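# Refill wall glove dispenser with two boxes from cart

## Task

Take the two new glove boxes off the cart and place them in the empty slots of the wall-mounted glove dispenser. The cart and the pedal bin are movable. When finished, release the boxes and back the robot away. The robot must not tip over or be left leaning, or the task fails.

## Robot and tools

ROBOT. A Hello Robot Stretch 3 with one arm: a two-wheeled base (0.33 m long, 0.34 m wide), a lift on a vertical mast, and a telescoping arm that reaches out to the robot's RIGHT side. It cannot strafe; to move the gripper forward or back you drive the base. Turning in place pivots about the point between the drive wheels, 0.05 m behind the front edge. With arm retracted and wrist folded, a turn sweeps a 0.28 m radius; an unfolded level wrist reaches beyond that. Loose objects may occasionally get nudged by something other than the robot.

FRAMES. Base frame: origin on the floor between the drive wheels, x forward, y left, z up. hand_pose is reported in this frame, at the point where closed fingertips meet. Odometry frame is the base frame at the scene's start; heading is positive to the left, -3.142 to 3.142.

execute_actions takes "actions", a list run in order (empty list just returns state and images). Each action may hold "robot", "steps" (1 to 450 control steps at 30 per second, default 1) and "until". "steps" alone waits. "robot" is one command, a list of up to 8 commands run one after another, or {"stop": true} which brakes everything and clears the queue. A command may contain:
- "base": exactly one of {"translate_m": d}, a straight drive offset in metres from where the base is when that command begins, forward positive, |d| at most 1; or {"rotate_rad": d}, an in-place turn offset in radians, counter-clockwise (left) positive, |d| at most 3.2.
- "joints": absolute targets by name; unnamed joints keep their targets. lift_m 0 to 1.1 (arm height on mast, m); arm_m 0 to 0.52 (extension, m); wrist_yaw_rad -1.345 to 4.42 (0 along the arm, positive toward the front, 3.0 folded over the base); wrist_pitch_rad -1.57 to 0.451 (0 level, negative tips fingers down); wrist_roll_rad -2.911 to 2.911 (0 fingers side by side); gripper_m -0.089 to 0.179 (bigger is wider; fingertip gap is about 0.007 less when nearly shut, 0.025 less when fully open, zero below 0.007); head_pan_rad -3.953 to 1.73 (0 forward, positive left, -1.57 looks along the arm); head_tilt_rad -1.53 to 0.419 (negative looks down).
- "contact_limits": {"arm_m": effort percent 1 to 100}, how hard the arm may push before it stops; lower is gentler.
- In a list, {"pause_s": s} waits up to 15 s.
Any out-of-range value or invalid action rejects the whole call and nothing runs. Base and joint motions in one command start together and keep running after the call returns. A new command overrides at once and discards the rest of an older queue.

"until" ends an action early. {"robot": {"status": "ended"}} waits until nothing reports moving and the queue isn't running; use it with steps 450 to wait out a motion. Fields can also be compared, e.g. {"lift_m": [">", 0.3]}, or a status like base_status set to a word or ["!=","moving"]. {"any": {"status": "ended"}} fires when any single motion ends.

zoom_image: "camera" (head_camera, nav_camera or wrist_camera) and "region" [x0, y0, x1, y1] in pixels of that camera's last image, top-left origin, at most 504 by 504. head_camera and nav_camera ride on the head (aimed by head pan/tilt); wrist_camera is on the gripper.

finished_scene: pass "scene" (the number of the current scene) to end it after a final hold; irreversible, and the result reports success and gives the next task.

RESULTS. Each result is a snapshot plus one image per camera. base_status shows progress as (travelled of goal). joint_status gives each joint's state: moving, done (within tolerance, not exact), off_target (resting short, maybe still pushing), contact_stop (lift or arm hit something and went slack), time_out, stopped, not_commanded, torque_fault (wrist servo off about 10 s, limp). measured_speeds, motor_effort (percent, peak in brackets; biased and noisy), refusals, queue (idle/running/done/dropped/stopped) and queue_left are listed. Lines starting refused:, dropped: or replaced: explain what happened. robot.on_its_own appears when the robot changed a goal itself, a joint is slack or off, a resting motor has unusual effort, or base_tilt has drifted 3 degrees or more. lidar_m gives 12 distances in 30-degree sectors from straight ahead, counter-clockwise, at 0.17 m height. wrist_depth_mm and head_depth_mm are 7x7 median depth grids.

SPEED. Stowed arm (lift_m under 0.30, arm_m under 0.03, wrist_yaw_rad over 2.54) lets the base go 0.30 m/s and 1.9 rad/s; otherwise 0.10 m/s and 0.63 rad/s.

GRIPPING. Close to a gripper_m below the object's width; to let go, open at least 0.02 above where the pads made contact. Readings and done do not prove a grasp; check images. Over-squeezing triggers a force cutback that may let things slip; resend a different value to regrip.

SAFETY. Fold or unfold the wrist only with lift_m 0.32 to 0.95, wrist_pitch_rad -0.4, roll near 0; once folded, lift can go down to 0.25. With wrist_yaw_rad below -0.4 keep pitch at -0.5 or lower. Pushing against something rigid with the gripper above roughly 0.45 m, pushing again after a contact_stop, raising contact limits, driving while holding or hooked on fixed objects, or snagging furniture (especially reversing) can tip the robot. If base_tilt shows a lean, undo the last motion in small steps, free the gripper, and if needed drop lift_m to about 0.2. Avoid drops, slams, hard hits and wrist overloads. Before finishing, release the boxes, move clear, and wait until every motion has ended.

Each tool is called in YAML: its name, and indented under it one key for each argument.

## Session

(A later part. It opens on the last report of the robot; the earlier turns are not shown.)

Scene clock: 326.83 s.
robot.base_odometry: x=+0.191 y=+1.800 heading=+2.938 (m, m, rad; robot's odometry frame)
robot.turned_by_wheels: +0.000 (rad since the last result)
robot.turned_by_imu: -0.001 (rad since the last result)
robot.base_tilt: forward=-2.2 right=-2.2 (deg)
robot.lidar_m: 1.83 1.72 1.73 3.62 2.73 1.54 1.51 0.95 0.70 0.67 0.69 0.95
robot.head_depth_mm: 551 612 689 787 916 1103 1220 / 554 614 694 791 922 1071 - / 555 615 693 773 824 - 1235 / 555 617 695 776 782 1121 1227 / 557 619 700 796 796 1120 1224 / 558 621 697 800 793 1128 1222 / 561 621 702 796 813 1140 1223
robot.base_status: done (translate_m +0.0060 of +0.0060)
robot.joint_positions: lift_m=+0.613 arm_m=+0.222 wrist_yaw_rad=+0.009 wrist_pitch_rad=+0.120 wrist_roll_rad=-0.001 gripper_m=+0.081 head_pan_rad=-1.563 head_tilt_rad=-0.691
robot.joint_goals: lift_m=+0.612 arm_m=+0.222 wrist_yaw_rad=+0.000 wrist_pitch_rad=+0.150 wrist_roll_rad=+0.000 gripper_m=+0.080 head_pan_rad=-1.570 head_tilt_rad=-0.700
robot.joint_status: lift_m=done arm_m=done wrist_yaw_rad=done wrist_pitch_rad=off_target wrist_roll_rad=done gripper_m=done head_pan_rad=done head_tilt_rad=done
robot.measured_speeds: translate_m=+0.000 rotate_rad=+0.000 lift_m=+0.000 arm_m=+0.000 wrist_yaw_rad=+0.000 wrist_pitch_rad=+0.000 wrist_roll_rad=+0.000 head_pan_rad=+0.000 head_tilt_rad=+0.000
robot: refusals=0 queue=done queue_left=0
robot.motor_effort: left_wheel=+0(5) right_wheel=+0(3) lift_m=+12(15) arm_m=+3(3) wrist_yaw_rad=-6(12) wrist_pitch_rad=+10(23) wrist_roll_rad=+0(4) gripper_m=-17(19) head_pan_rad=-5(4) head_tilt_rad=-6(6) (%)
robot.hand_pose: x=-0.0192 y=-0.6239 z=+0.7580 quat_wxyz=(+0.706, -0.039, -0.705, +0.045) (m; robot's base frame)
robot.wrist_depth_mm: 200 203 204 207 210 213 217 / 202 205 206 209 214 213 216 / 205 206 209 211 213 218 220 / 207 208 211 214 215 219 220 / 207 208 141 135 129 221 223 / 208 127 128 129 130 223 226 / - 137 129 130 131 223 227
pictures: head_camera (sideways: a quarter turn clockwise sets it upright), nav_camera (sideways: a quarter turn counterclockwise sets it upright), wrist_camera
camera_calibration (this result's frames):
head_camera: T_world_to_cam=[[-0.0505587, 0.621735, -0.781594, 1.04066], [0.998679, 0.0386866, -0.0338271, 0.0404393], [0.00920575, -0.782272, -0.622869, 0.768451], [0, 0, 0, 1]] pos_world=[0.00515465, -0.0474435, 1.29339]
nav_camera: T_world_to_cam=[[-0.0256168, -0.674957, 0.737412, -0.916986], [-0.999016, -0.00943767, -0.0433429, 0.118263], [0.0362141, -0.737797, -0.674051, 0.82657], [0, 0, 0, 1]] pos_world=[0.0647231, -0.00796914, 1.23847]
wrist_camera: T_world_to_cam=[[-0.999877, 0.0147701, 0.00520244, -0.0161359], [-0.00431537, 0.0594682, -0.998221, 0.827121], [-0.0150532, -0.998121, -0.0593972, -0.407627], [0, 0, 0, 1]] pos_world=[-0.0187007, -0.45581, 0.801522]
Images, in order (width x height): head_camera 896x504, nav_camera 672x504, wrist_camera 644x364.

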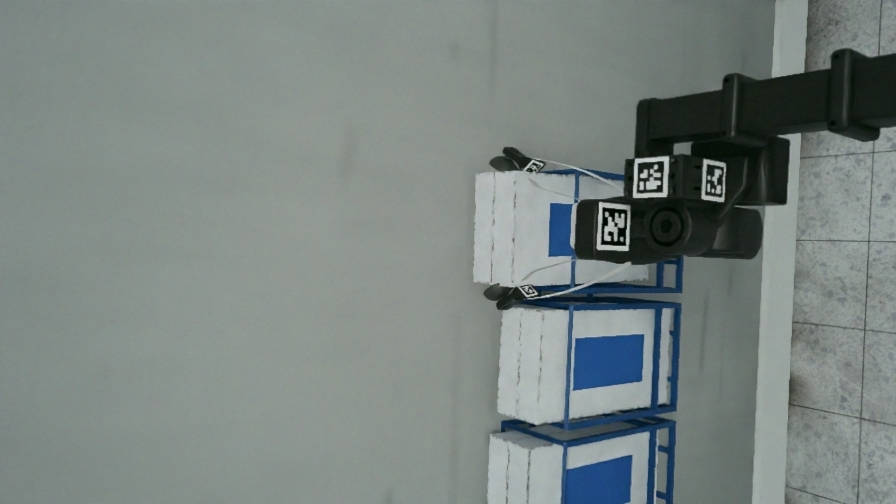

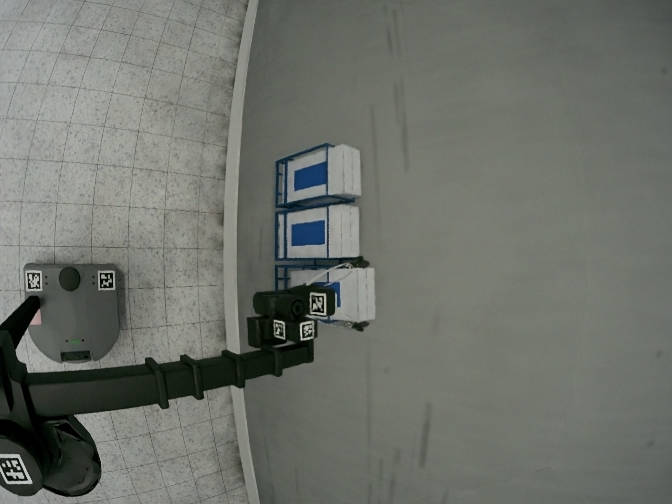

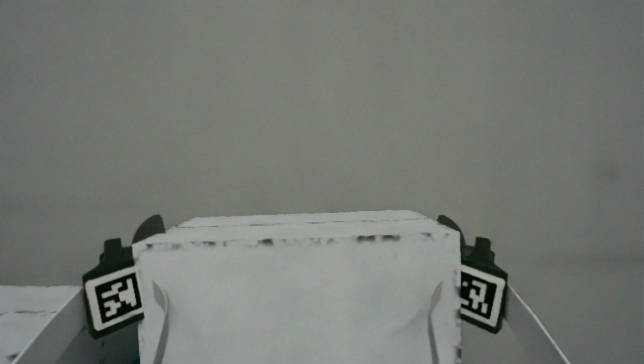

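execute_actions:
  actions:
    - {"robot":{"joints":{"lift_m":0.635}},"steps":40}
    - {"robot":{"joints":{"lift_m":0.62}},"steps":40}

zoom_image:
  camera: "head_camera"
  region: [420,130,720,430]

Scene clock: 329.63 s.
robot.base_odometry: x=+0.191 y=+1.800 heading=+2.938 (m, m, rad; robot's odometry frame)
robot.turned_by_wheels: +0.000 (rad since the last result)
robot.turned_by_imu: -0.001 (rad since the last result)
robot.base_tilt: forward=-2.2 right=-2.2 (deg)
robot.lidar_m: 1.84 1.72 1.73 3.62 2.74 1.55 1.51 0.96 0.70 0.67 0.70 0.95
robot.head_depth_mm: 552 615 689 785 919 1095 1227 / 552 613 690 790 921 - - / 554 614 692 776 814 - 1228 / 555 618 695 780 781 1135 1230 / 556 620 698 797 801 1122 1226 / 558 619 700 797 793 1127 1221 / 560 625 701 799 815 1131 1218
robot.base_status: done (translate_m +0.0060 of +0.0060)
robot.joint_positions: lift_m=+0.620 arm_m=+0.222 wrist_yaw_rad=+0.009 wrist_pitch_rad=+0.095 wrist_roll_rad=+0.000 gripper_m=+0.081 head_pan_rad=-1.563 head_tilt_rad=-0.691
robot.joint_goals: lift_m=+0.620 arm_m=+0.222 wrist_yaw_rad=+0.000 wrist_pitch_rad=+0.150 wrist_roll_rad=+0.000 gripper_m=+0.080 head_pan_rad=-1.570 head_tilt_rad=-0.700
robot.joint_status: lift_m=done arm_m=done wrist_yaw_rad=done wrist_pitch_rad=off_target wrist_roll_rad=done gripper_m=done head_pan_rad=done head_tilt_rad=done
robot.measured_speeds: translate_m=+0.000 rotate_rad=+0.000 lift_m=+0.000 arm_m=+0.000 wrist_yaw_rad=+0.000 wrist_pitch_rad=+0.000 wrist_roll_rad=+0.000 head_pan_rad=+0.000 head_tilt_rad=+0.000
robot: refusals=0 queue=done queue_left=0
robot.motor_effort: left_wheel=+0(0) right_wheel=+0(0) lift_m=+13(32) arm_m=+3(3) wrist_yaw_rad=-6(5) wrist_pitch_rad=+18(28) wrist_roll_rad=+0(0) gripper_m=-17(17) head_pan_rad=-5(4) head_tilt_rad=-5(6) (%)
robot.hand_pose: x=-0.0192 y=-0.6240 z=+0.7594 quat_wxyz=(+0.706, -0.030, -0.706, +0.036) (m; robot's base frame)
robot.wrist_depth_mm: 197 201 201 204 206 209 211 / 200 201 205 206 209 213 216 / 203 203 206 208 211 215 216 / 206 207 209 212 213 216 220 / 208 209 142 137 131 222 222 / 209 127 129 129 130 224 227 / - 137 129 130 131 225 230
pictures: head_camera (sideways: a quarter turn clockwise sets it upright), nav_camera (sideways: a quarter turn counterclockwise sets it upright), wrist_camera
camera_calibration (this result's frames):
head_camera: T_world_to_cam=[[-0.0505585, 0.621735, -0.781594, 1.04066], [0.998679, 0.0386863, -0.0338271, 0.0404392], [0.00920547, -0.782272, -0.622869, 0.768452], [0, 0, 0, 1]] pos_world=[0.00515463, -0.0474435, 1.29339]
nav_camera: T_world_to_cam=[[-0.0256171, -0.674957, 0.737412, -0.916986], [-0.999016, -0.0094373, -0.0433429, 0.118263], [0.0362138, -0.737797, -0.674051, 0.82657], [0, 0, 0, 1]] pos_world=[0.0647231, -0.00796915, 1.23847]
wrist_camera: T_world_to_cam=[[-0.999883, 0.0145462, 0.00479375, -0.0159731], [-0.00354591, 0.0846283, -0.996406, 0.842886], [-0.0148996, -0.996306, -0.0845667, -0.387382], [0, 0, 0, 1]] pos_world=[-0.0187543, -0.457051, 0.807174]
Images, in order (width x height): head_camera 896x504, nav_camera 672x504, wrist_camera 644x364.

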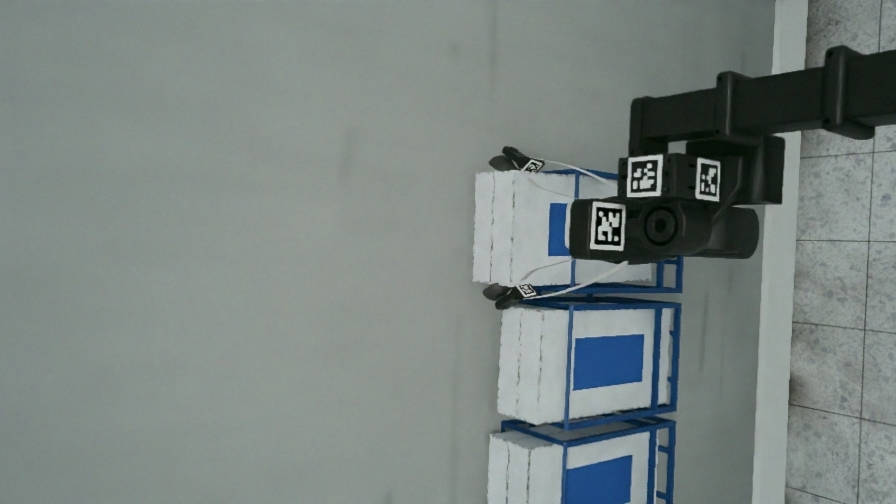

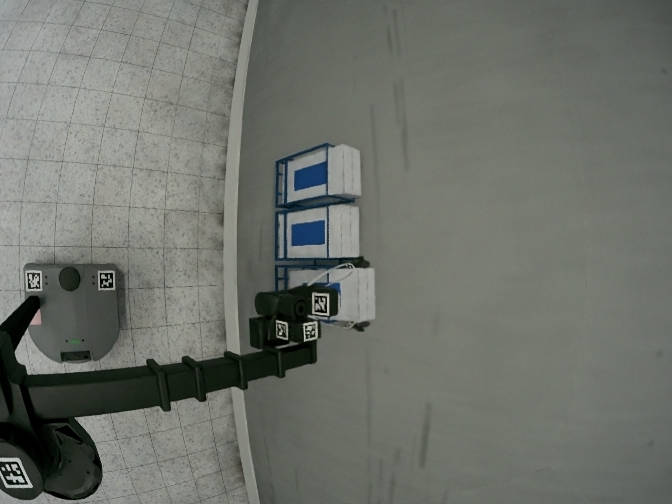

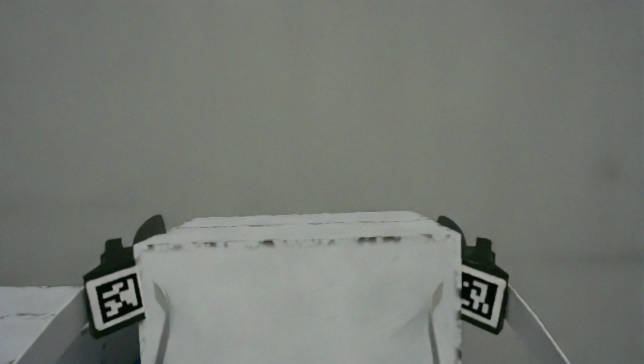

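Region (420, 130, 720, 430) of head_camera's 896x504 image, scaled by 1.680, with more detail than that image has.

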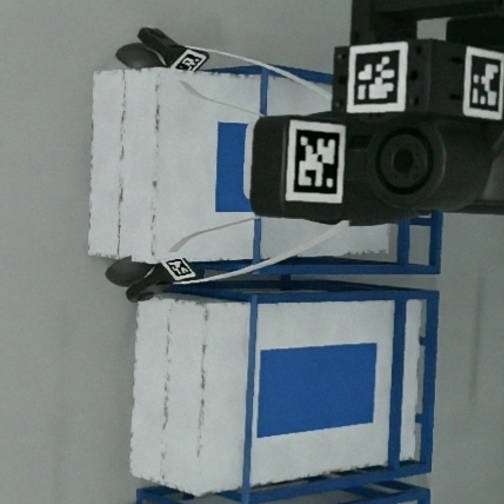

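execute_actions:
  actions:
    - {"robot":{"joints":{"lift_m":0.645}},"steps":40}
    - {"robot":{"base":{"translate_m":0.006}},"steps":40}
    - {"robot":{"joints":{"lift_m":0.62}},"steps":45}

zoom_image:
  camera: "head_camera"
  region: [420,130,720,430]

Scene clock: 334.03 s.
robot.base_odometry: x=+0.185 y=+1.801 heading=+2.938 (m, m, rad; robot's odometry frame)
robot.turned_by_wheels: +0.000 (rad since the last result)
robot.turned_by_imu: -0.001 (rad since the last result)
robot.base_tilt: forward=-2.2 right=-2.2 (deg)
robot.lidar_m: 1.83 1.72 1.72 3.62 2.74 1.56 1.52 0.95 0.70 0.67 0.70 0.95
robot.head_depth_mm: 552 611 687 787 917 1091 1231 / 553 613 688 792 920 - - / 555 614 690 778 780 - 1231 / 556 617 692 780 783 1136 1220 / 556 620 697 798 809 1131 1220 / 558 621 697 799 811 1127 1220 / 561 623 702 796 813 1134 1226
robot.base_status: done (translate_m +0.0060 of +0.0060)
robot.joint_positions: lift_m=+0.620 arm_m=+0.222 wrist_yaw_rad=+0.002 wrist_pitch_rad=+0.093 wrist_roll_rad=+0.000 gripper_m=+0.081 head_pan_rad=-1.563 head_tilt_rad=-0.691
robot.joint_goals: lift_m=+0.620 arm_m=+0.222 wrist_yaw_rad=+0.000 wrist_pitch_rad=+0.150 wrist_roll_rad=+0.000 gripper_m=+0.080 head_pan_rad=-1.570 head_tilt_rad=-0.700
robot.joint_status: lift_m=done arm_m=done wrist_yaw_rad=done wrist_pitch_rad=off_target wrist_roll_rad=done gripper_m=done head_pan_rad=done head_tilt_rad=done
robot.measured_speeds: translate_m=+0.000 rotate_rad=+0.000 lift_m=+0.000 arm_m=+0.000 wrist_yaw_rad=+0.000 wrist_pitch_rad=+0.000 wrist_roll_rad=+0.000 head_pan_rad=+0.000 head_tilt_rad=+0.000
robot: refusals=0 queue=done queue_left=0
robot.motor_effort: left_wheel=-2(3) right_wheel=+1(4) lift_m=+13(34) arm_m=+3(3) wrist_yaw_rad=-1(6) wrist_pitch_rad=+19(30) wrist_roll_rad=+0(1) gripper_m=-16(18) head_pan_rad=-5(5) head_tilt_rad=-6(6) (%)
robot.hand_pose: x=-0.0208 y=-0.6240 z=+0.7590 quat_wxyz=(+0.707, -0.032, -0.706, +0.033) (m; robot's base frame)
robot.wrist_depth_mm: 196 197 201 204 207 210 215 / 200 201 204 208 210 214 215 / 201 204 206 209 212 214 219 / 204 205 208 212 216 217 223 / 206 208 142 137 131 221 223 / 208 128 128 128 130 224 227 / - 138 129 130 131 228 231
pictures: head_camera (sideways: a quarter turn clockwise sets it upright), nav_camera (sideways: a quarter turn counterclockwise sets it upright), wrist_camera
camera_calibration (this result's frames):
head_camera: T_world_to_cam=[[-0.0505585, 0.621735, -0.781594, 1.04066], [0.998679, 0.0386863, -0.0338271, 0.0404393], [0.00920547, -0.782272, -0.622869, 0.768451], [0, 0, 0, 1]] pos_world=[0.00515463, -0.0474435, 1.29339]
nav_camera: T_world_to_cam=[[-0.0256171, -0.674957, 0.737412, -0.916986], [-0.999016, -0.00943732, -0.0433429, 0.118263], [0.0362138, -0.737797, -0.674051, 0.82657], [0, 0, 0, 1]] pos_world=[0.0647231, -0.00796916, 1.23847]
wrist_camera: T_world_to_cam=[[-0.999765, 0.0209968, 0.00536521, -0.0140266], [-0.00353389, 0.0863036, -0.996263, 0.84339], [-0.0213814, -0.996048, -0.0862092, -0.386179], [0, 0, 0, 1]] pos_world=[-0.0192999, -0.457146, 0.807021]
Images, in order (width x height): head_camera 896x504, nav_camera 672x504, wrist_camera 644x364.

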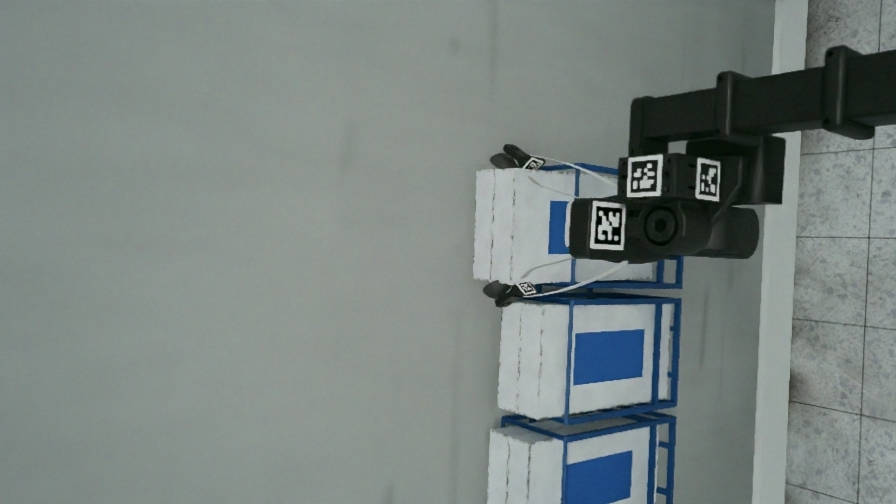

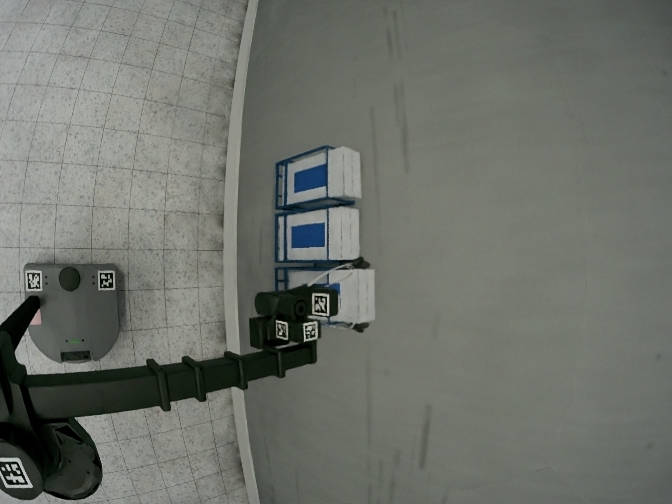

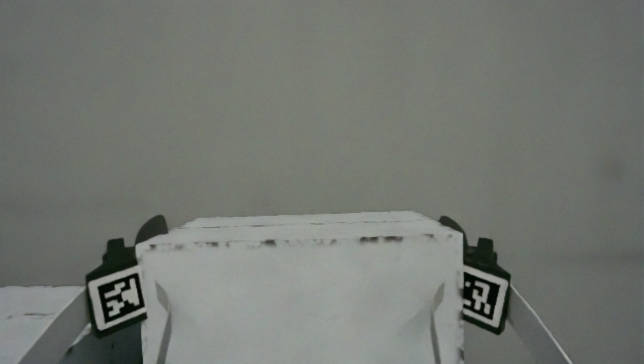

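Region (420, 130, 720, 430) of head_camera's 896x504 image, scaled by 1.680, with more detail than that image has.

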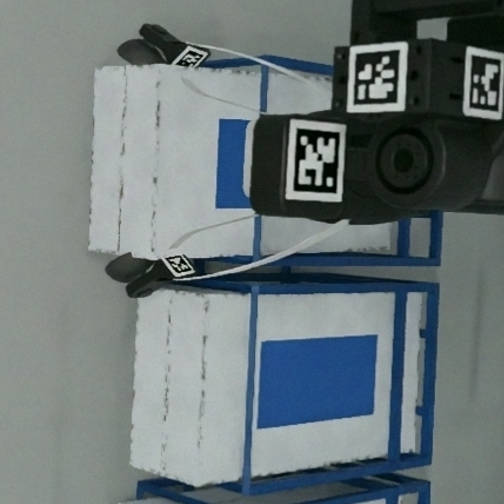

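Centred now, unloaded sideways. Release gently.

execute_actions:
  actions:
    - {"robot":{"joints":{"gripper_m":0.125}},"steps":30}
    - {"robot":{"joints":{"gripper_m":0.17}},"steps":30}
    - {"robot":{"joints":{"lift_m":0.72,"wrist_pitch_rad":0}},"steps":60}
    - {"robot":{"joints":{"arm_m":0}},"steps":70}

zoom_image:
  camera: "head_camera"
  region: [400,80,750,430]

Scene clock: 340.47 s.
robot.base_odometry: x=+0.185 y=+1.801 heading=+2.938 (m, m, rad; robot's odometry frame)
robot.turned_by_wheels: +0.000 (rad since the last result)
robot.turned_by_imu: -0.002 (rad since the last result)
robot.base_tilt: forward=-2.2 right=-2.2 (deg)
robot.lidar_m: 1.83 1.72 1.72 3.62 2.74 1.55 1.52 0.96 0.70 0.67 0.69 0.95
robot.head_depth_mm: 553 612 689 785 915 1098 1232 / 553 615 691 788 923 1137 1231 / 553 615 694 777 818 1084 1227 / 556 618 695 777 783 1094 - / 556 618 696 799 790 1121 1221 / 561 620 700 801 810 1132 1221 / 559 624 703 800 815 1135 1210
robot.base_status: done (translate_m +0.0060 of +0.0060)
robot.joint_positions: lift_m=+0.719 arm_m=+0.005 wrist_yaw_rad=+0.002 wrist_pitch_rad=-0.018 wrist_roll_rad=+0.003 gripper_m=+0.170 head_pan_rad=-1.563 head_tilt_rad=-0.691
robot.joint_goals: lift_m=+0.720 arm_m=+0.000 wrist_yaw_rad=+0.000 wrist_pitch_rad=+0.000 wrist_roll_rad=+0.000 gripper_m=+0.170 head_pan_rad=-1.570 head_tilt_rad=-0.700
robot.joint_status: lift_m=done arm_m=moving wrist_yaw_rad=done wrist_pitch_rad=done wrist_roll_rad=done gripper_m=done head_pan_rad=done head_tilt_rad=done
robot.measured_speeds: translate_m=+0.000 rotate_rad=+0.000 lift_m=+0.000 arm_m=-0.037 wrist_yaw_rad=+0.000 wrist_pitch_rad=+0.000 wrist_roll_rad=+0.000 head_pan_rad=+0.000 head_tilt_rad=+0.000
robot: refusals=0 queue=running queue_left=0
robot.motor_effort: left_wheel=-1(2) right_wheel=+1(1) lift_m=+29(30) arm_m=-2(3) wrist_yaw_rad=-2(1) wrist_pitch_rad=+6(18) wrist_roll_rad=-2(2) gripper_m=+0(82) head_pan_rad=-5(4) head_tilt_rad=-6(5) (%)
robot.hand_pose: x=-0.0210 y=-0.4054 z=+0.8295 quat_wxyz=(+0.706, +0.007, -0.708, -0.006) (m; robot's base frame)
robot.wrist_depth_mm: 386 389 399 398 402 411 416 / 394 396 406 408 413 428 427 / 407 411 419 423 428 436 442 / 418 415 421 438 442 450 459 / 430 437 434 371 456 468 476 / - 349 364 365 471 - 479 / 363 358 358 375 491 496 500
pictures: head_camera (sideways: a quarter turn clockwise sets it upright), nav_camera (sideways: a quarter turn counterclockwise sets it upright), wrist_camera
camera_calibration (this result's frames):
head_camera: T_world_to_cam=[[-0.0505586, 0.62174, -0.78159, 1.04066], [0.998679, 0.0386866, -0.0338269, 0.040439], [0.00920553, -0.782268, -0.622874, 0.768458], [0, 0, 0, 1]] pos_world=[0.00515463, -0.0474434, 1.29339]
nav_camera: T_world_to_cam=[[-0.0256169, -0.674961, 0.737408, -0.916981], [-0.999016, -0.00943716, -0.0433429, 0.118263], [0.0362139, -0.737793, -0.674055, 0.826576], [0, 0, 0, 1]] pos_world=[0.0647231, -0.00796875, 1.23847]
wrist_camera: T_world_to_cam=[[-0.999769, 0.0211035, 0.00417689, -0.0181686], [0.0000490434, 0.196393, -0.980525, 0.92639], [-0.0215128, -0.980298, -0.196349, -0.064633], [0, 0, 0, 1]] pos_world=[-0.0196003, -0.244913, 0.895734]
Images, in order (width x height): head_camera 896x504, nav_camera 672x504, wrist_camera 644x364.

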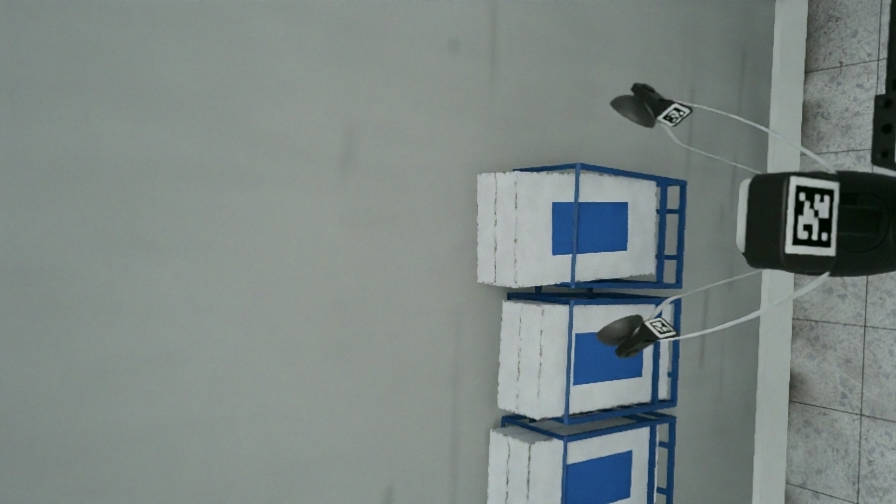

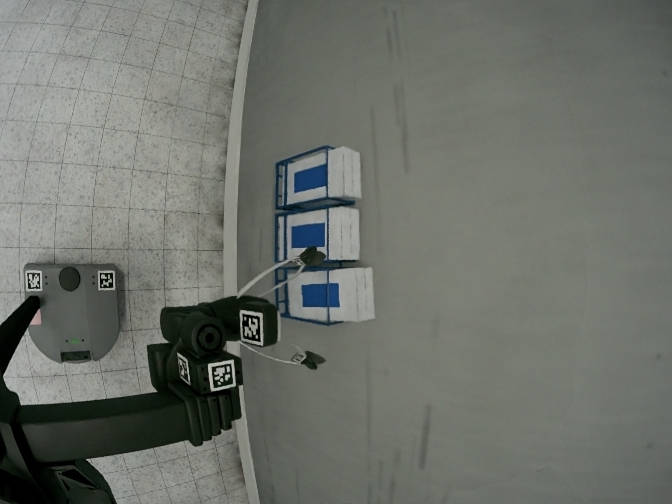

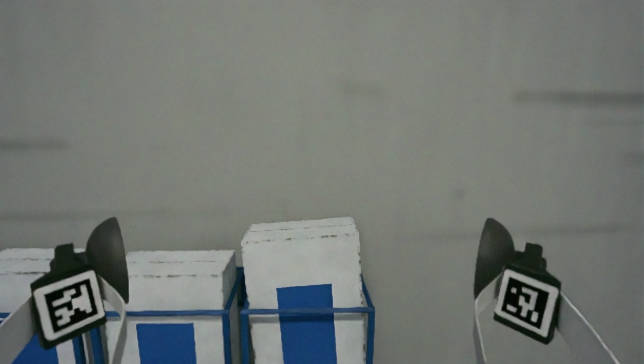

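Region (400, 80, 750, 430) of head_camera's 896x504 image, scaled by 1.440, with more detail than that image has.

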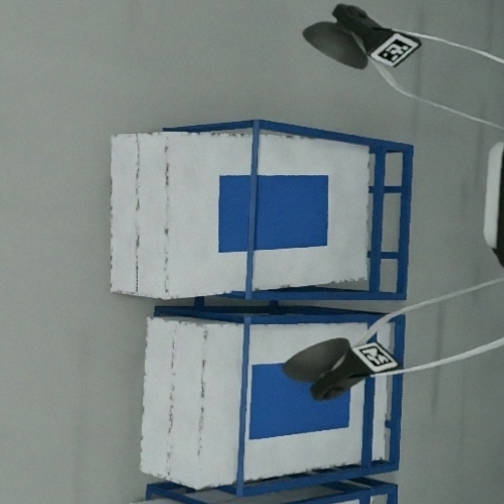

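execute_actions:
  actions:
    - {"robot":{"joints":{"lift_m":0.5}},"steps":90}

Scene clock: 343.70 s.
robot.base_odometry: x=+0.185 y=+1.801 heading=+2.938 (m, m, rad; robot's odometry frame)
robot.turned_by_wheels: +0.000 (rad since the last result)
robot.turned_by_imu: -0.001 (rad since the last result)
robot.base_tilt: forward=-2.2 right=-2.2 (deg)
robot.lidar_m: 1.83 1.72 1.72 3.61 2.74 1.55 1.52 0.95 0.70 0.67 0.69 0.95
robot.head_depth_mm: 552 614 687 786 917 1103 1231 / 553 615 690 790 922 1104 1220 / 554 615 691 776 812 1112 1234 / 556 617 697 782 782 1120 1232 / 557 620 699 798 812 1127 1208 / 558 621 698 803 814 1132 1220 / 560 623 705 797 808 1145 1216
robot.base_status: done (translate_m +0.0060 of +0.0060)
robot.joint_positions: lift_m=+0.501 arm_m=+0.000 wrist_yaw_rad=+0.002 wrist_pitch_rad=-0.019 wrist_roll_rad=+0.003 gripper_m=+0.170 head_pan_rad=-1.563 head_tilt_rad=-0.691
robot.joint_goals: lift_m=+0.500 arm_m=+0.000 wrist_yaw_rad=+0.000 wrist_pitch_rad=+0.000 wrist_roll_rad=+0.000 gripper_m=+0.170 head_pan_rad=-1.570 head_tilt_rad=-0.700
robot.joint_status: lift_m=done arm_m=done wrist_yaw_rad=done wrist_pitch_rad=done wrist_roll_rad=done gripper_m=done head_pan_rad=done head_tilt_rad=done
robot.measured_speeds: translate_m=+0.000 rotate_rad=+0.000 lift_m=+0.000 arm_m=+0.000 wrist_yaw_rad=+0.000 wrist_pitch_rad=+0.000 wrist_roll_rad=+0.000 head_pan_rad=+0.000 head_tilt_rad=+0.000
robot: refusals=0 queue=done queue_left=0
robot.motor_effort: left_wheel=-2(2) right_wheel=+2(3) lift_m=+12(29) arm_m=-3(1) wrist_yaw_rad=-1(1) wrist_pitch_rad=+6(6) wrist_roll_rad=-1(1) gripper_m=+1(1) head_pan_rad=-5(6) head_tilt_rad=-6(5) (%)
robot.hand_pose: x=-0.0210 y=-0.4011 z=+0.6104 quat_wxyz=(+0.706, +0.007, -0.708, -0.006) (m; robot's base frame)
robot.wrist_depth_mm: 391 391 392 324 413 413 426 / 314 310 322 328 425 424 433 / 316 323 331 336 436 441 448 / 334 332 338 344 450 460 456 / 346 345 346 356 457 456 483 / - 350 360 466 474 - 490 / 469 472 474 481 491 500 520
pictures: head_camera (sideways: a quarter turn clockwise sets it upright), nav_camera (sideways: a quarter turn counterclockwise sets it upright), wrist_camera
camera_calibration (this result's frames):
head_camera: T_world_to_cam=[[-0.0505586, 0.62174, -0.78159, 1.04066], [0.998679, 0.0386866, -0.0338269, 0.040439], [0.00920553, -0.782268, -0.622874, 0.768458], [0, 0, 0, 1]] pos_world=[0.00515463, -0.0474434, 1.29339]
nav_camera: T_world_to_cam=[[-0.0256169, -0.674961, 0.737408, -0.916981], [-0.999016, -0.00943716, -0.0433429, 0.118263], [0.0362139, -0.737793, -0.674055, 0.826576], [0, 0, 0, 1]] pos_world=[0.0647231, -0.00796875, 1.23847]
wrist_camera: T_world_to_cam=[[-0.999769, 0.0211013, 0.0041875, -0.0173529], [0.0000480245, 0.19684, -0.980436, 0.710831], [-0.0215127, -0.980208, -0.196796, -0.103065], [0, 0, 0, 1]] pos_world=[-0.0196002, -0.240579, 0.676714]
Images, in order (width x height): head_camera 896x504, nav_camera 672x504, wrist_camera 644x364.

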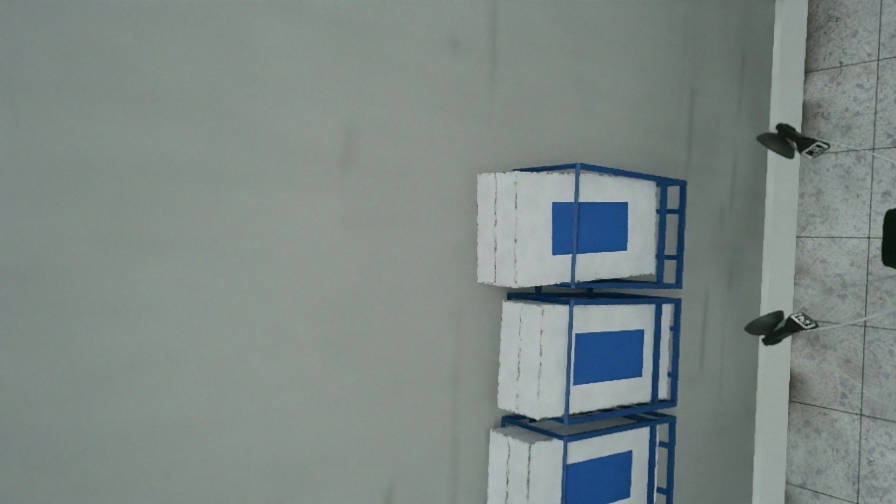

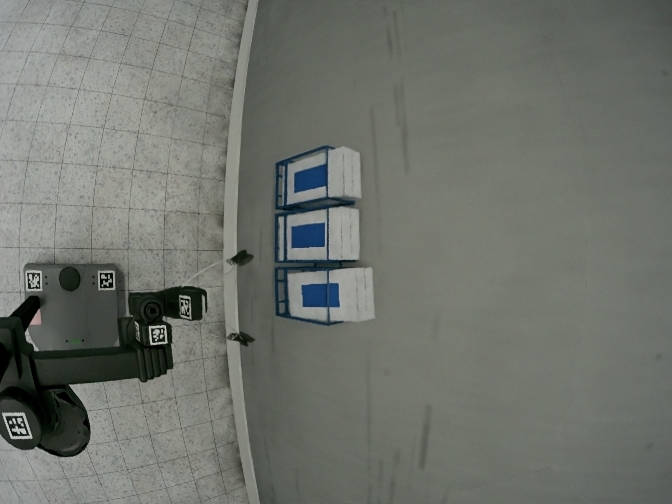

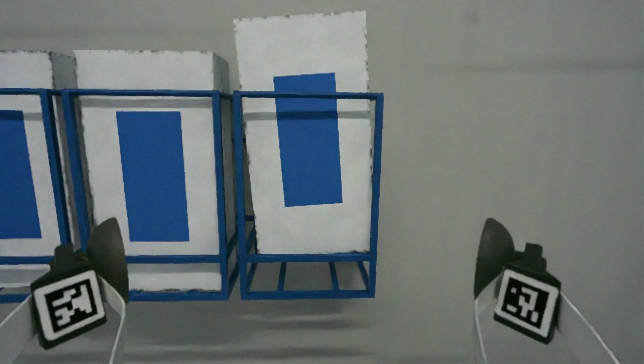

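execute_actions:
  actions: "[{\"robot\":[{\"joints\":{\"lift_m\":0.72}},{\"joints\":{\"arm_m\":0.222,\"wrist_pitch_rad\":0.08,\"wrist_roll_rad\":-0.04},\"base\":{\"translate_m\":0.005}},{\"joints\":{\"lift_m\":0.625}}]},\"steps\":450,\"until\":{\"robot\":{\"status\":\"ended\"}}},{\"robot\":{\"joints\":{\"gripper_m\":0.08}},\"steps\":45},{\"robot\":{\"joints\":{\"lift_m\":0.645,\"wrist_pitch_rad\":0.17}},\"steps\":40},{\"robot\":{\"joints\":{\"wrist_roll_rad\":0.05}},\"steps\":30},{\"robot\":{\"joints\":{\"lift_m\":0.62}},\"steps\":45}]"

zoom_image:
  camera: "head_camera"
  region: [420,130,720,430]


Region (420, 130, 720, 430) of head_camera's 896x504 image, scaled by 1.680, with more detail than that image has.

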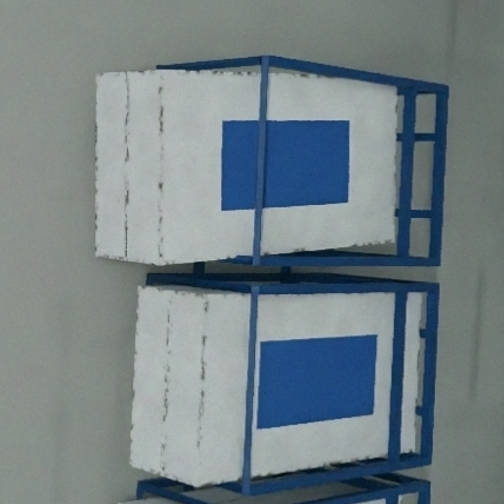

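execute_actions:
  actions:
    - {"robot":[{"joints":{"lift_m":0.72}},{"joints":{"arm_m":0.222,"wrist_pitch_rad":0.08,"wrist_roll_rad":-0.04},"base":{"translate_m":0.005}},{"joints":{"lift_m":0.625}}],"steps":450,"until":{"robot":{"status":"ended"}}}
    - {"robot":{"joints":{"gripper_m":0.08}},"steps":45}
    - {"robot":{"joints":{"lift_m":0.645,"wrist_pitch_rad":0.17}},"steps":40}
    - {"robot":{"joints":{"wrist_roll_rad":0.05}},"steps":30}
    - {"robot":{"joints":{"lift_m":0.62}},"steps":45}

zoom_image:
  camera: "head_camera"
  region: [420,130,720,430]

Scene clock: 356.77 s.
robot.base_odometry: x=+0.180 y=+1.802 heading=+2.938 (m, m, rad; robot's odometry frame)
robot.turned_by_wheels: +0.000 (rad since the last result)
robot.turned_by_imu: -0.004 (rad since the last result)
robot.base_tilt: forward=-2.2 right=-2.2 (deg)
robot.lidar_m: 1.83 1.73 1.72 3.61 2.75 1.56 1.53 0.96 0.70 0.67 0.69 0.95
robot.head_depth_mm: 551 613 687 788 920 1104 1220 / 553 613 691 790 921 - - / 555 612 691 774 779 - 1232 / 556 618 694 778 784 1120 1234 / 556 619 696 796 788 1132 1227 / 559 620 699 801 812 1130 1221 / 562 623 700 796 811 1137 1213
robot.base_status: done (translate_m +0.0050 of +0.0050)
robot.joint_positions: lift_m=+0.620 arm_m=+0.222 wrist_yaw_rad=-0.009 wrist_pitch_rad=+0.087 wrist_roll_rad=+0.041 gripper_m=+0.081 head_pan_rad=-1.563 head_tilt_rad=-0.691
robot.joint_goals: lift_m=+0.620 arm_m=+0.222 wrist_yaw_rad=+0.000 wrist_pitch_rad=+0.170 wrist_roll_rad=+0.050 gripper_m=+0.080 head_pan_rad=-1.570 head_tilt_rad=-0.700
robot.joint_status: lift_m=done arm_m=done wrist_yaw_rad=done wrist_pitch_rad=off_target wrist_roll_rad=done gripper_m=done head_pan_rad=done head_tilt_rad=done
robot.measured_speeds: translate_m=+0.000 rotate_rad=+0.000 lift_m=+0.000 arm_m=+0.000 wrist_yaw_rad=+0.000 wrist_pitch_rad=+0.000 wrist_roll_rad=+0.000 head_pan_rad=+0.000 head_tilt_rad=+0.000
robot: refusals=0 queue=done queue_left=0
robot.motor_effort: left_wheel=-4(3) right_wheel=+5(6) lift_m=+15(33) arm_m=+3(3) wrist_yaw_rad=+7(7) wrist_pitch_rad=+27(30) wrist_roll_rad=+3(4) gripper_m=-18(92) head_pan_rad=-5(4) head_tilt_rad=-6(6) (%)
robot.hand_pose: x=-0.0239 y=-0.6240 z=+0.7574 quat_wxyz=(+0.692, -0.033, -0.720, +0.028) (m; robot's base frame)
robot.wrist_depth_mm: 195 197 200 203 205 210 214 / 197 199 201 207 208 214 216 / 199 203 205 210 214 217 219 / 202 205 208 212 217 220 225 / 203 206 161 152 143 222 226 / 207 127 128 130 131 228 229 / - 131 129 131 132 230 233
pictures: head_camera (sideways: a quarter turn clockwise sets it upright), nav_camera (sideways: a quarter turn counterclockwise sets it upright), wrist_camera
camera_calibration (this result's frames):
head_camera: T_world_to_cam=[[-0.0505587, 0.621744, -0.781587, 1.04065], [0.998679, 0.0386869, -0.0338268, 0.0404388], [0.0092056, -0.782265, -0.622878, 0.768463], [0, 0, 0, 1]] pos_world=[0.00515464, -0.0474434, 1.29339]
nav_camera: T_world_to_cam=[[-0.0256168, -0.674965, 0.737405, -0.916977], [-0.999016, -0.00943706, -0.0433429, 0.118263], [0.0362139, -0.737789, -0.674059, 0.826581], [0, 0, 0, 1]] pos_world=[0.0647231, -0.00796843, 1.23847]
wrist_camera: T_world_to_cam=[[-0.998922, 0.0292663, -0.0360314, 0.0194457], [0.0385808, 0.0918103, -0.995029, 0.845276], [-0.0258128, -0.995346, -0.0928404, -0.381006], [0, 0, 0, 1]] pos_world=[-0.0230215, -0.457407, 0.806402]
Images, in order (width x height): head_camera 896x504, nav_camera 672x504, wrist_camera 644x364.

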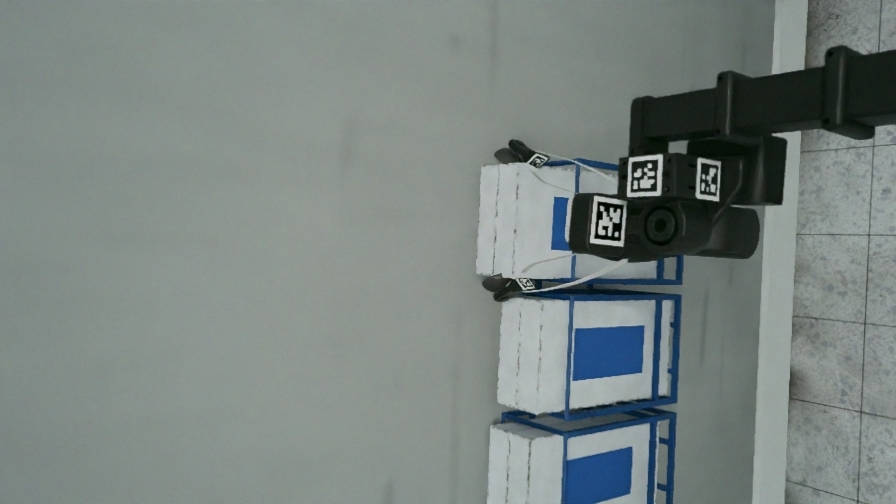

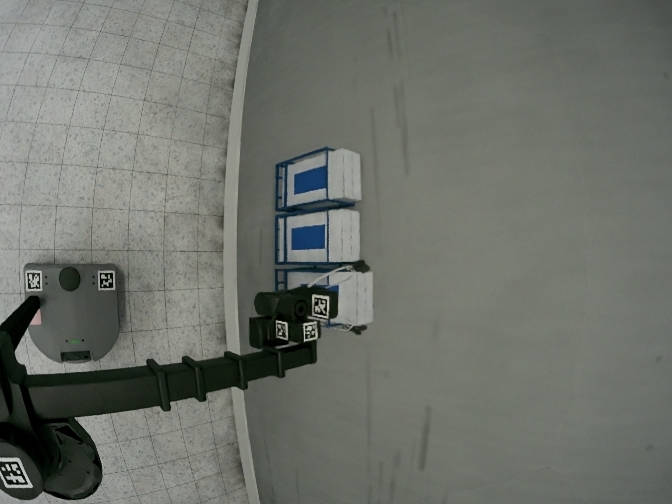

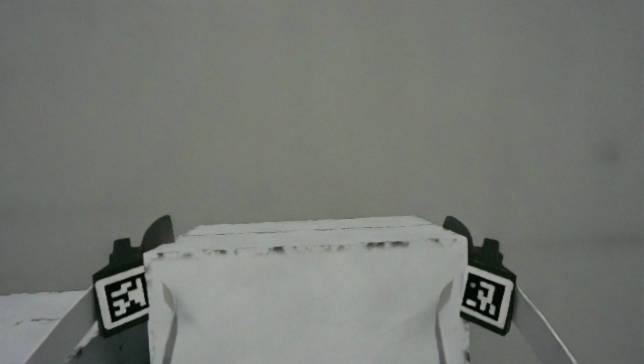

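Region (420, 130, 720, 430) of head_camera's 896x504 image, scaled by 1.680, with more detail than that image has.

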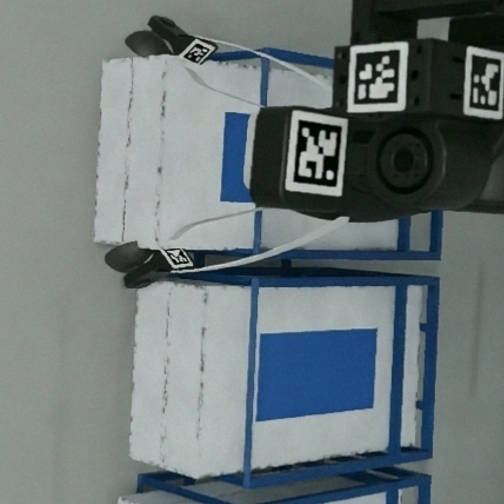

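execute_actions:
  actions:
    - {"robot":{"joints":{"gripper_m":0.17}},"steps":45}
    - {"robot":{"joints":{"lift_m":0.72,"wrist_pitch_rad":0,"wrist_roll_rad":0}},"steps":60}
    - {"robot":{"joints":{"arm_m":0}},"steps":75}
    - {"robot":{"joints":{"lift_m":0.55}},"steps":75}

Scene clock: 365.37 s.
robot.base_odometry: x=+0.180 y=+1.802 heading=+2.938 (m, m, rad; robot's odometry frame)
robot.turned_by_wheels: +0.000 (rad since the last result)
robot.turned_by_imu: -0.002 (rad since the last result)
robot.base_tilt: forward=-2.2 right=-2.2 (deg)
robot.lidar_m: 1.82 1.72 1.72 3.61 2.76 1.56 1.53 0.95 0.70 0.67 0.70 0.95
robot.head_depth_mm: 551 613 691 785 920 1094 1227 / 554 617 691 788 921 1105 1218 / 553 616 691 790 794 1114 1223 / 555 618 696 795 784 1120 1225 / 558 621 697 801 791 1105 1231 / 560 619 698 799 814 1125 1219 / 559 621 703 793 813 1138 1217
robot.base_status: done (translate_m +0.0050 of +0.0050)
robot.joint_positions: lift_m=+0.551 arm_m=+0.000 wrist_yaw_rad=-0.002 wrist_pitch_rad=-0.019 wrist_roll_rad=+0.003 gripper_m=+0.170 head_pan_rad=-1.563 head_tilt_rad=-0.691
robot.joint_goals: lift_m=+0.550 arm_m=+0.000 wrist_yaw_rad=+0.000 wrist_pitch_rad=+0.000 wrist_roll_rad=+0.000 gripper_m=+0.170 head_pan_rad=-1.570 head_tilt_rad=-0.700
robot.joint_status: lift_m=done arm_m=done wrist_yaw_rad=done wrist_pitch_rad=done wrist_roll_rad=done gripper_m=done head_pan_rad=done head_tilt_rad=done
robot.measured_speeds: translate_m=+0.000 rotate_rad=+0.000 lift_m=+0.000 arm_m=+0.000 wrist_yaw_rad=+0.000 wrist_pitch_rad=+0.000 wrist_roll_rad=+0.000 head_pan_rad=+0.000 head_tilt_rad=+0.000
robot: refusals=0 queue=done queue_left=0
robot.motor_effort: left_wheel=-2(3) right_wheel=+2(5) lift_m=+12(31) arm_m=-3(1) wrist_yaw_rad=+1(7) wrist_pitch_rad=+6(28) wrist_roll_rad=-1(4) gripper_m=+0(84) head_pan_rad=-5(5) head_tilt_rad=-6(5) (%)
robot.hand_pose: x=-0.0219 y=-0.4011 z=+0.6604 quat_wxyz=(+0.706, +0.006, -0.708, -0.008) (m; robot's base frame)
robot.wrist_depth_mm: 393 386 399 410 412 414 418 / 396 404 410 415 417 423 427 / 328 318 325 325 429 441 444 / 334 329 332 335 443 458 464 / 345 337 343 345 461 469 479 / - 350 354 356 476 - 487 / 469 363 364 361 495 501 505
pictures: head_camera (sideways: a quarter turn clockwise sets it upright), nav_camera (sideways: a quarter turn counterclockwise sets it upright), wrist_camera
camera_calibration (this result's frames):
head_camera: T_world_to_cam=[[-0.0505587, 0.621746, -0.781585, 1.04065], [0.998679, 0.0386869, -0.0338267, 0.0404387], [0.0092055, -0.782263, -0.622881, 0.768466], [0, 0, 0, 1]] pos_world=[0.00515463, -0.0474434, 1.29339]
nav_camera: T_world_to_cam=[[-0.0256169, -0.674968, 0.737403, -0.916974], [-0.999016, -0.0094368, -0.043343, 0.118263], [0.0362138, -0.737787, -0.674061, 0.826584], [0, 0, 0, 1]] pos_world=[0.0647231, -0.00796822, 1.23847]
wrist_camera: T_world_to_cam=[[-0.999684, 0.0247704, 0.00418807, -0.0170277], [0.000769766, 0.196834, -0.980436, 0.759859], [-0.0251101, -0.980124, -0.196791, -0.0932945], [0, 0, 0, 1]] pos_world=[-0.0199499, -0.240585, 0.726706]
Images, in order (width x height): head_camera 896x504, nav_camera 672x504, wrist_camera 644x364.

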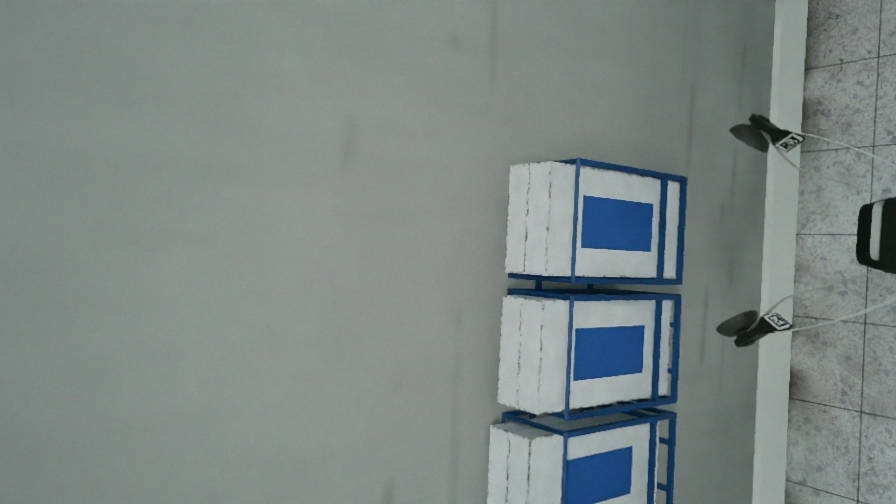

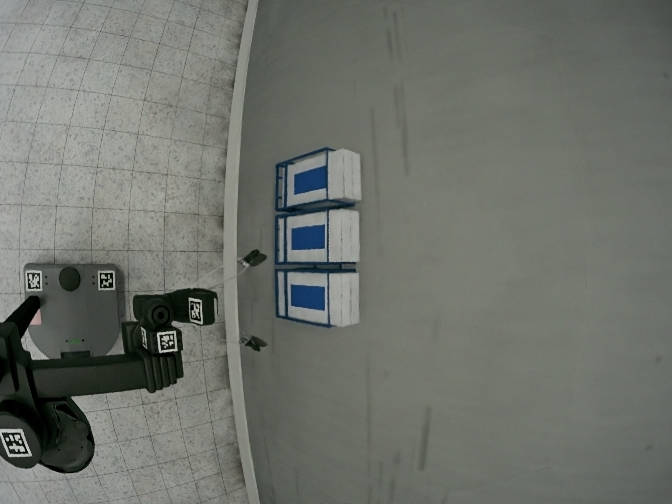

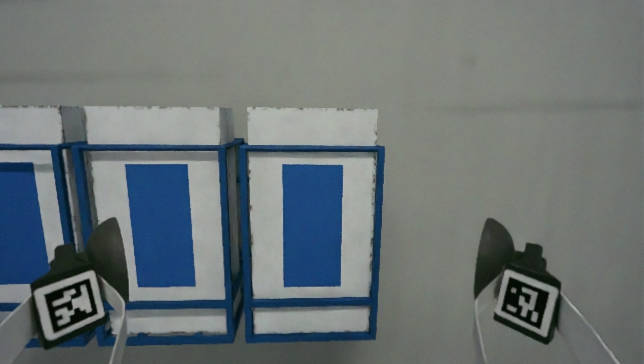

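In. Move clear.

execute_actions:
  actions:
    - {"robot":{"base":{"translate_m":-0.5}},"steps":450,"until":{"robot":{"status":"ended"}}}

finished_scene:
  scene: 1

Scene clock: 371.40 s.
robot.base_odometry: x=+0.670 y=+1.701 heading=+2.938 (m, m, rad; robot's odometry frame)
robot.turned_by_wheels: +0.000 (rad since the last result)
robot.turned_by_imu: -0.003 (rad since the last result)
robot.base_tilt: forward=-2.2 right=-2.2 (deg)
robot.lidar_m: 2.32 2.10 2.42 3.61 2.05 1.04 1.15 0.96 0.70 0.67 0.70 0.95
robot.head_depth_mm: 554 614 689 789 917 1108 1222 / 554 615 694 792 921 1104 1227 / 557 618 695 798 927 1118 1231 / 556 621 698 798 933 1125 1233 / 559 621 700 800 938 1118 1220 / 560 621 703 804 941 1137 1219 / 562 626 704 807 944 1138 1214
robot.base_status: done (translate_m -0.5000 of -0.5000)
robot.joint_positions: lift_m=+0.551 arm_m=+0.000 wrist_yaw_rad=-0.002 wrist_pitch_rad=-0.019 wrist_roll_rad=+0.003 gripper_m=+0.170 head_pan_rad=-1.563 head_tilt_rad=-0.691
robot.joint_goals: lift_m=+0.550 arm_m=+0.000 wrist_yaw_rad=+0.000 wrist_pitch_rad=+0.000 wrist_roll_rad=+0.000 gripper_m=+0.170 head_pan_rad=-1.570 head_tilt_rad=-0.700
robot.joint_status: lift_m=done arm_m=done wrist_yaw_rad=done wrist_pitch_rad=done wrist_roll_rad=done gripper_m=done head_pan_rad=done head_tilt_rad=done
robot.measured_speeds: translate_m=+0.000 rotate_rad=+0.000 lift_m=+0.000 arm_m=+0.000 wrist_yaw_rad=+0.000 wrist_pitch_rad=+0.000 wrist_roll_rad=+0.000 head_pan_rad=+0.000 head_tilt_rad=+0.000
robot: refusals=0 queue=done queue_left=0
robot.motor_effort: left_wheel=-2(7) right_wheel=+1(1) lift_m=+12(12) arm_m=-3(2) wrist_yaw_rad=+1(1) wrist_pitch_rad=+7(6) wrist_roll_rad=-1(1) gripper_m=+1(0) head_pan_rad=-5(5) head_tilt_rad=-5(6) (%)
robot.hand_pose: x=-0.0219 y=-0.4011 z=+0.6604 quat_wxyz=(+0.706, +0.006, -0.708, -0.008) (m; robot's base frame)
robot.wrist_depth_mm: 387 393 396 405 405 416 425 / 397 403 414 422 423 432 441 / 410 418 418 430 431 443 446 / 422 424 441 439 447 461 470 / 436 439 449 455 460 475 484 / - 460 460 469 477 - 499 / 469 468 477 484 486 507 510
pictures: head_camera (sideways: a quarter turn clockwise sets it upright), nav_camera (sideways: a quarter turn counterclockwise sets it upright), wrist_camera
camera_calibration (this result's frames):
head_camera: T_world_to_cam=[[-0.0505586, 0.621746, -0.781585, 1.04065], [0.998679, 0.0386868, -0.0338267, 0.0404387], [0.0092054, -0.782263, -0.622881, 0.768466], [0, 0, 0, 1]] pos_world=[0.00515463, -0.0474434, 1.29339]
nav_camera: T_world_to_cam=[[-0.025617, -0.674967, 0.737403, -0.916974], [-0.999016, -0.00943668, -0.043343, 0.118263], [0.0362137, -0.737787, -0.674061, 0.826584], [0, 0, 0, 1]] pos_world=[0.0647231, -0.00796824, 1.23847]
wrist_camera: T_world_to_cam=[[-0.999684, 0.0247706, 0.00418815, -0.0170277], [0.00076974, 0.196834, -0.980436, 0.759859], [-0.0251104, -0.980124, -0.196791, -0.0932945], [0, 0, 0, 1]] pos_world=[-0.0199499, -0.240585, 0.726706]
Images, in order (width x height): head_camera 896x504, nav_camera 672x504, wrist_camera 644x364.

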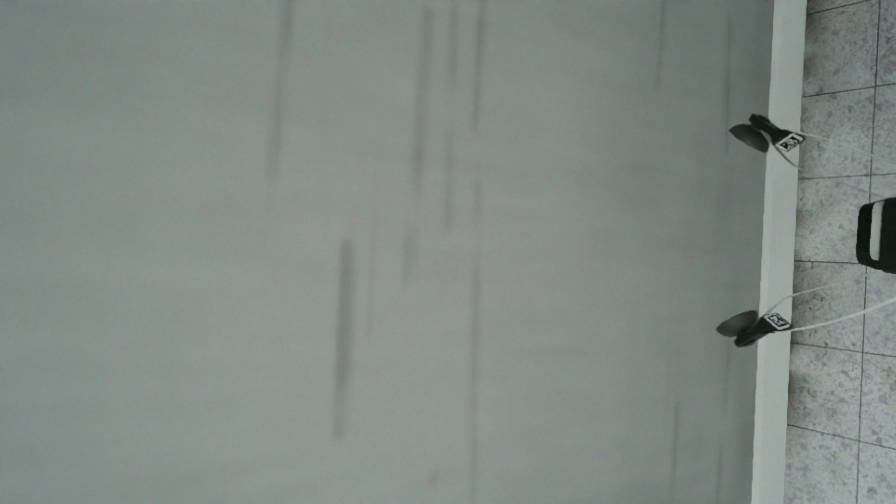

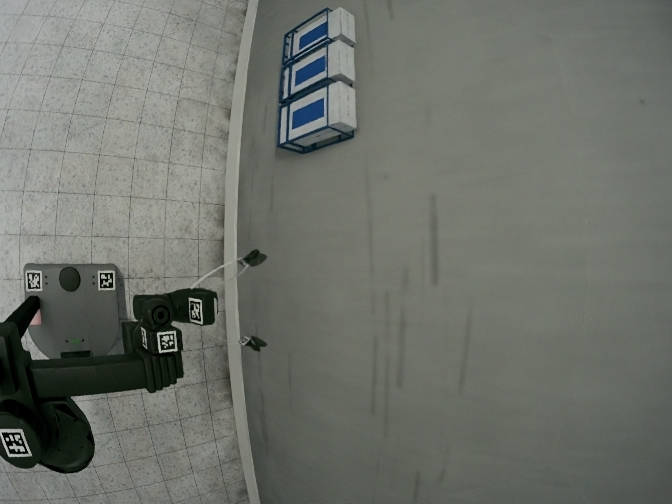

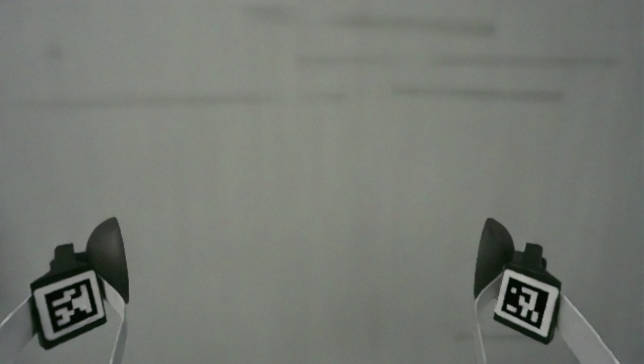

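The scene is finished: the task was done.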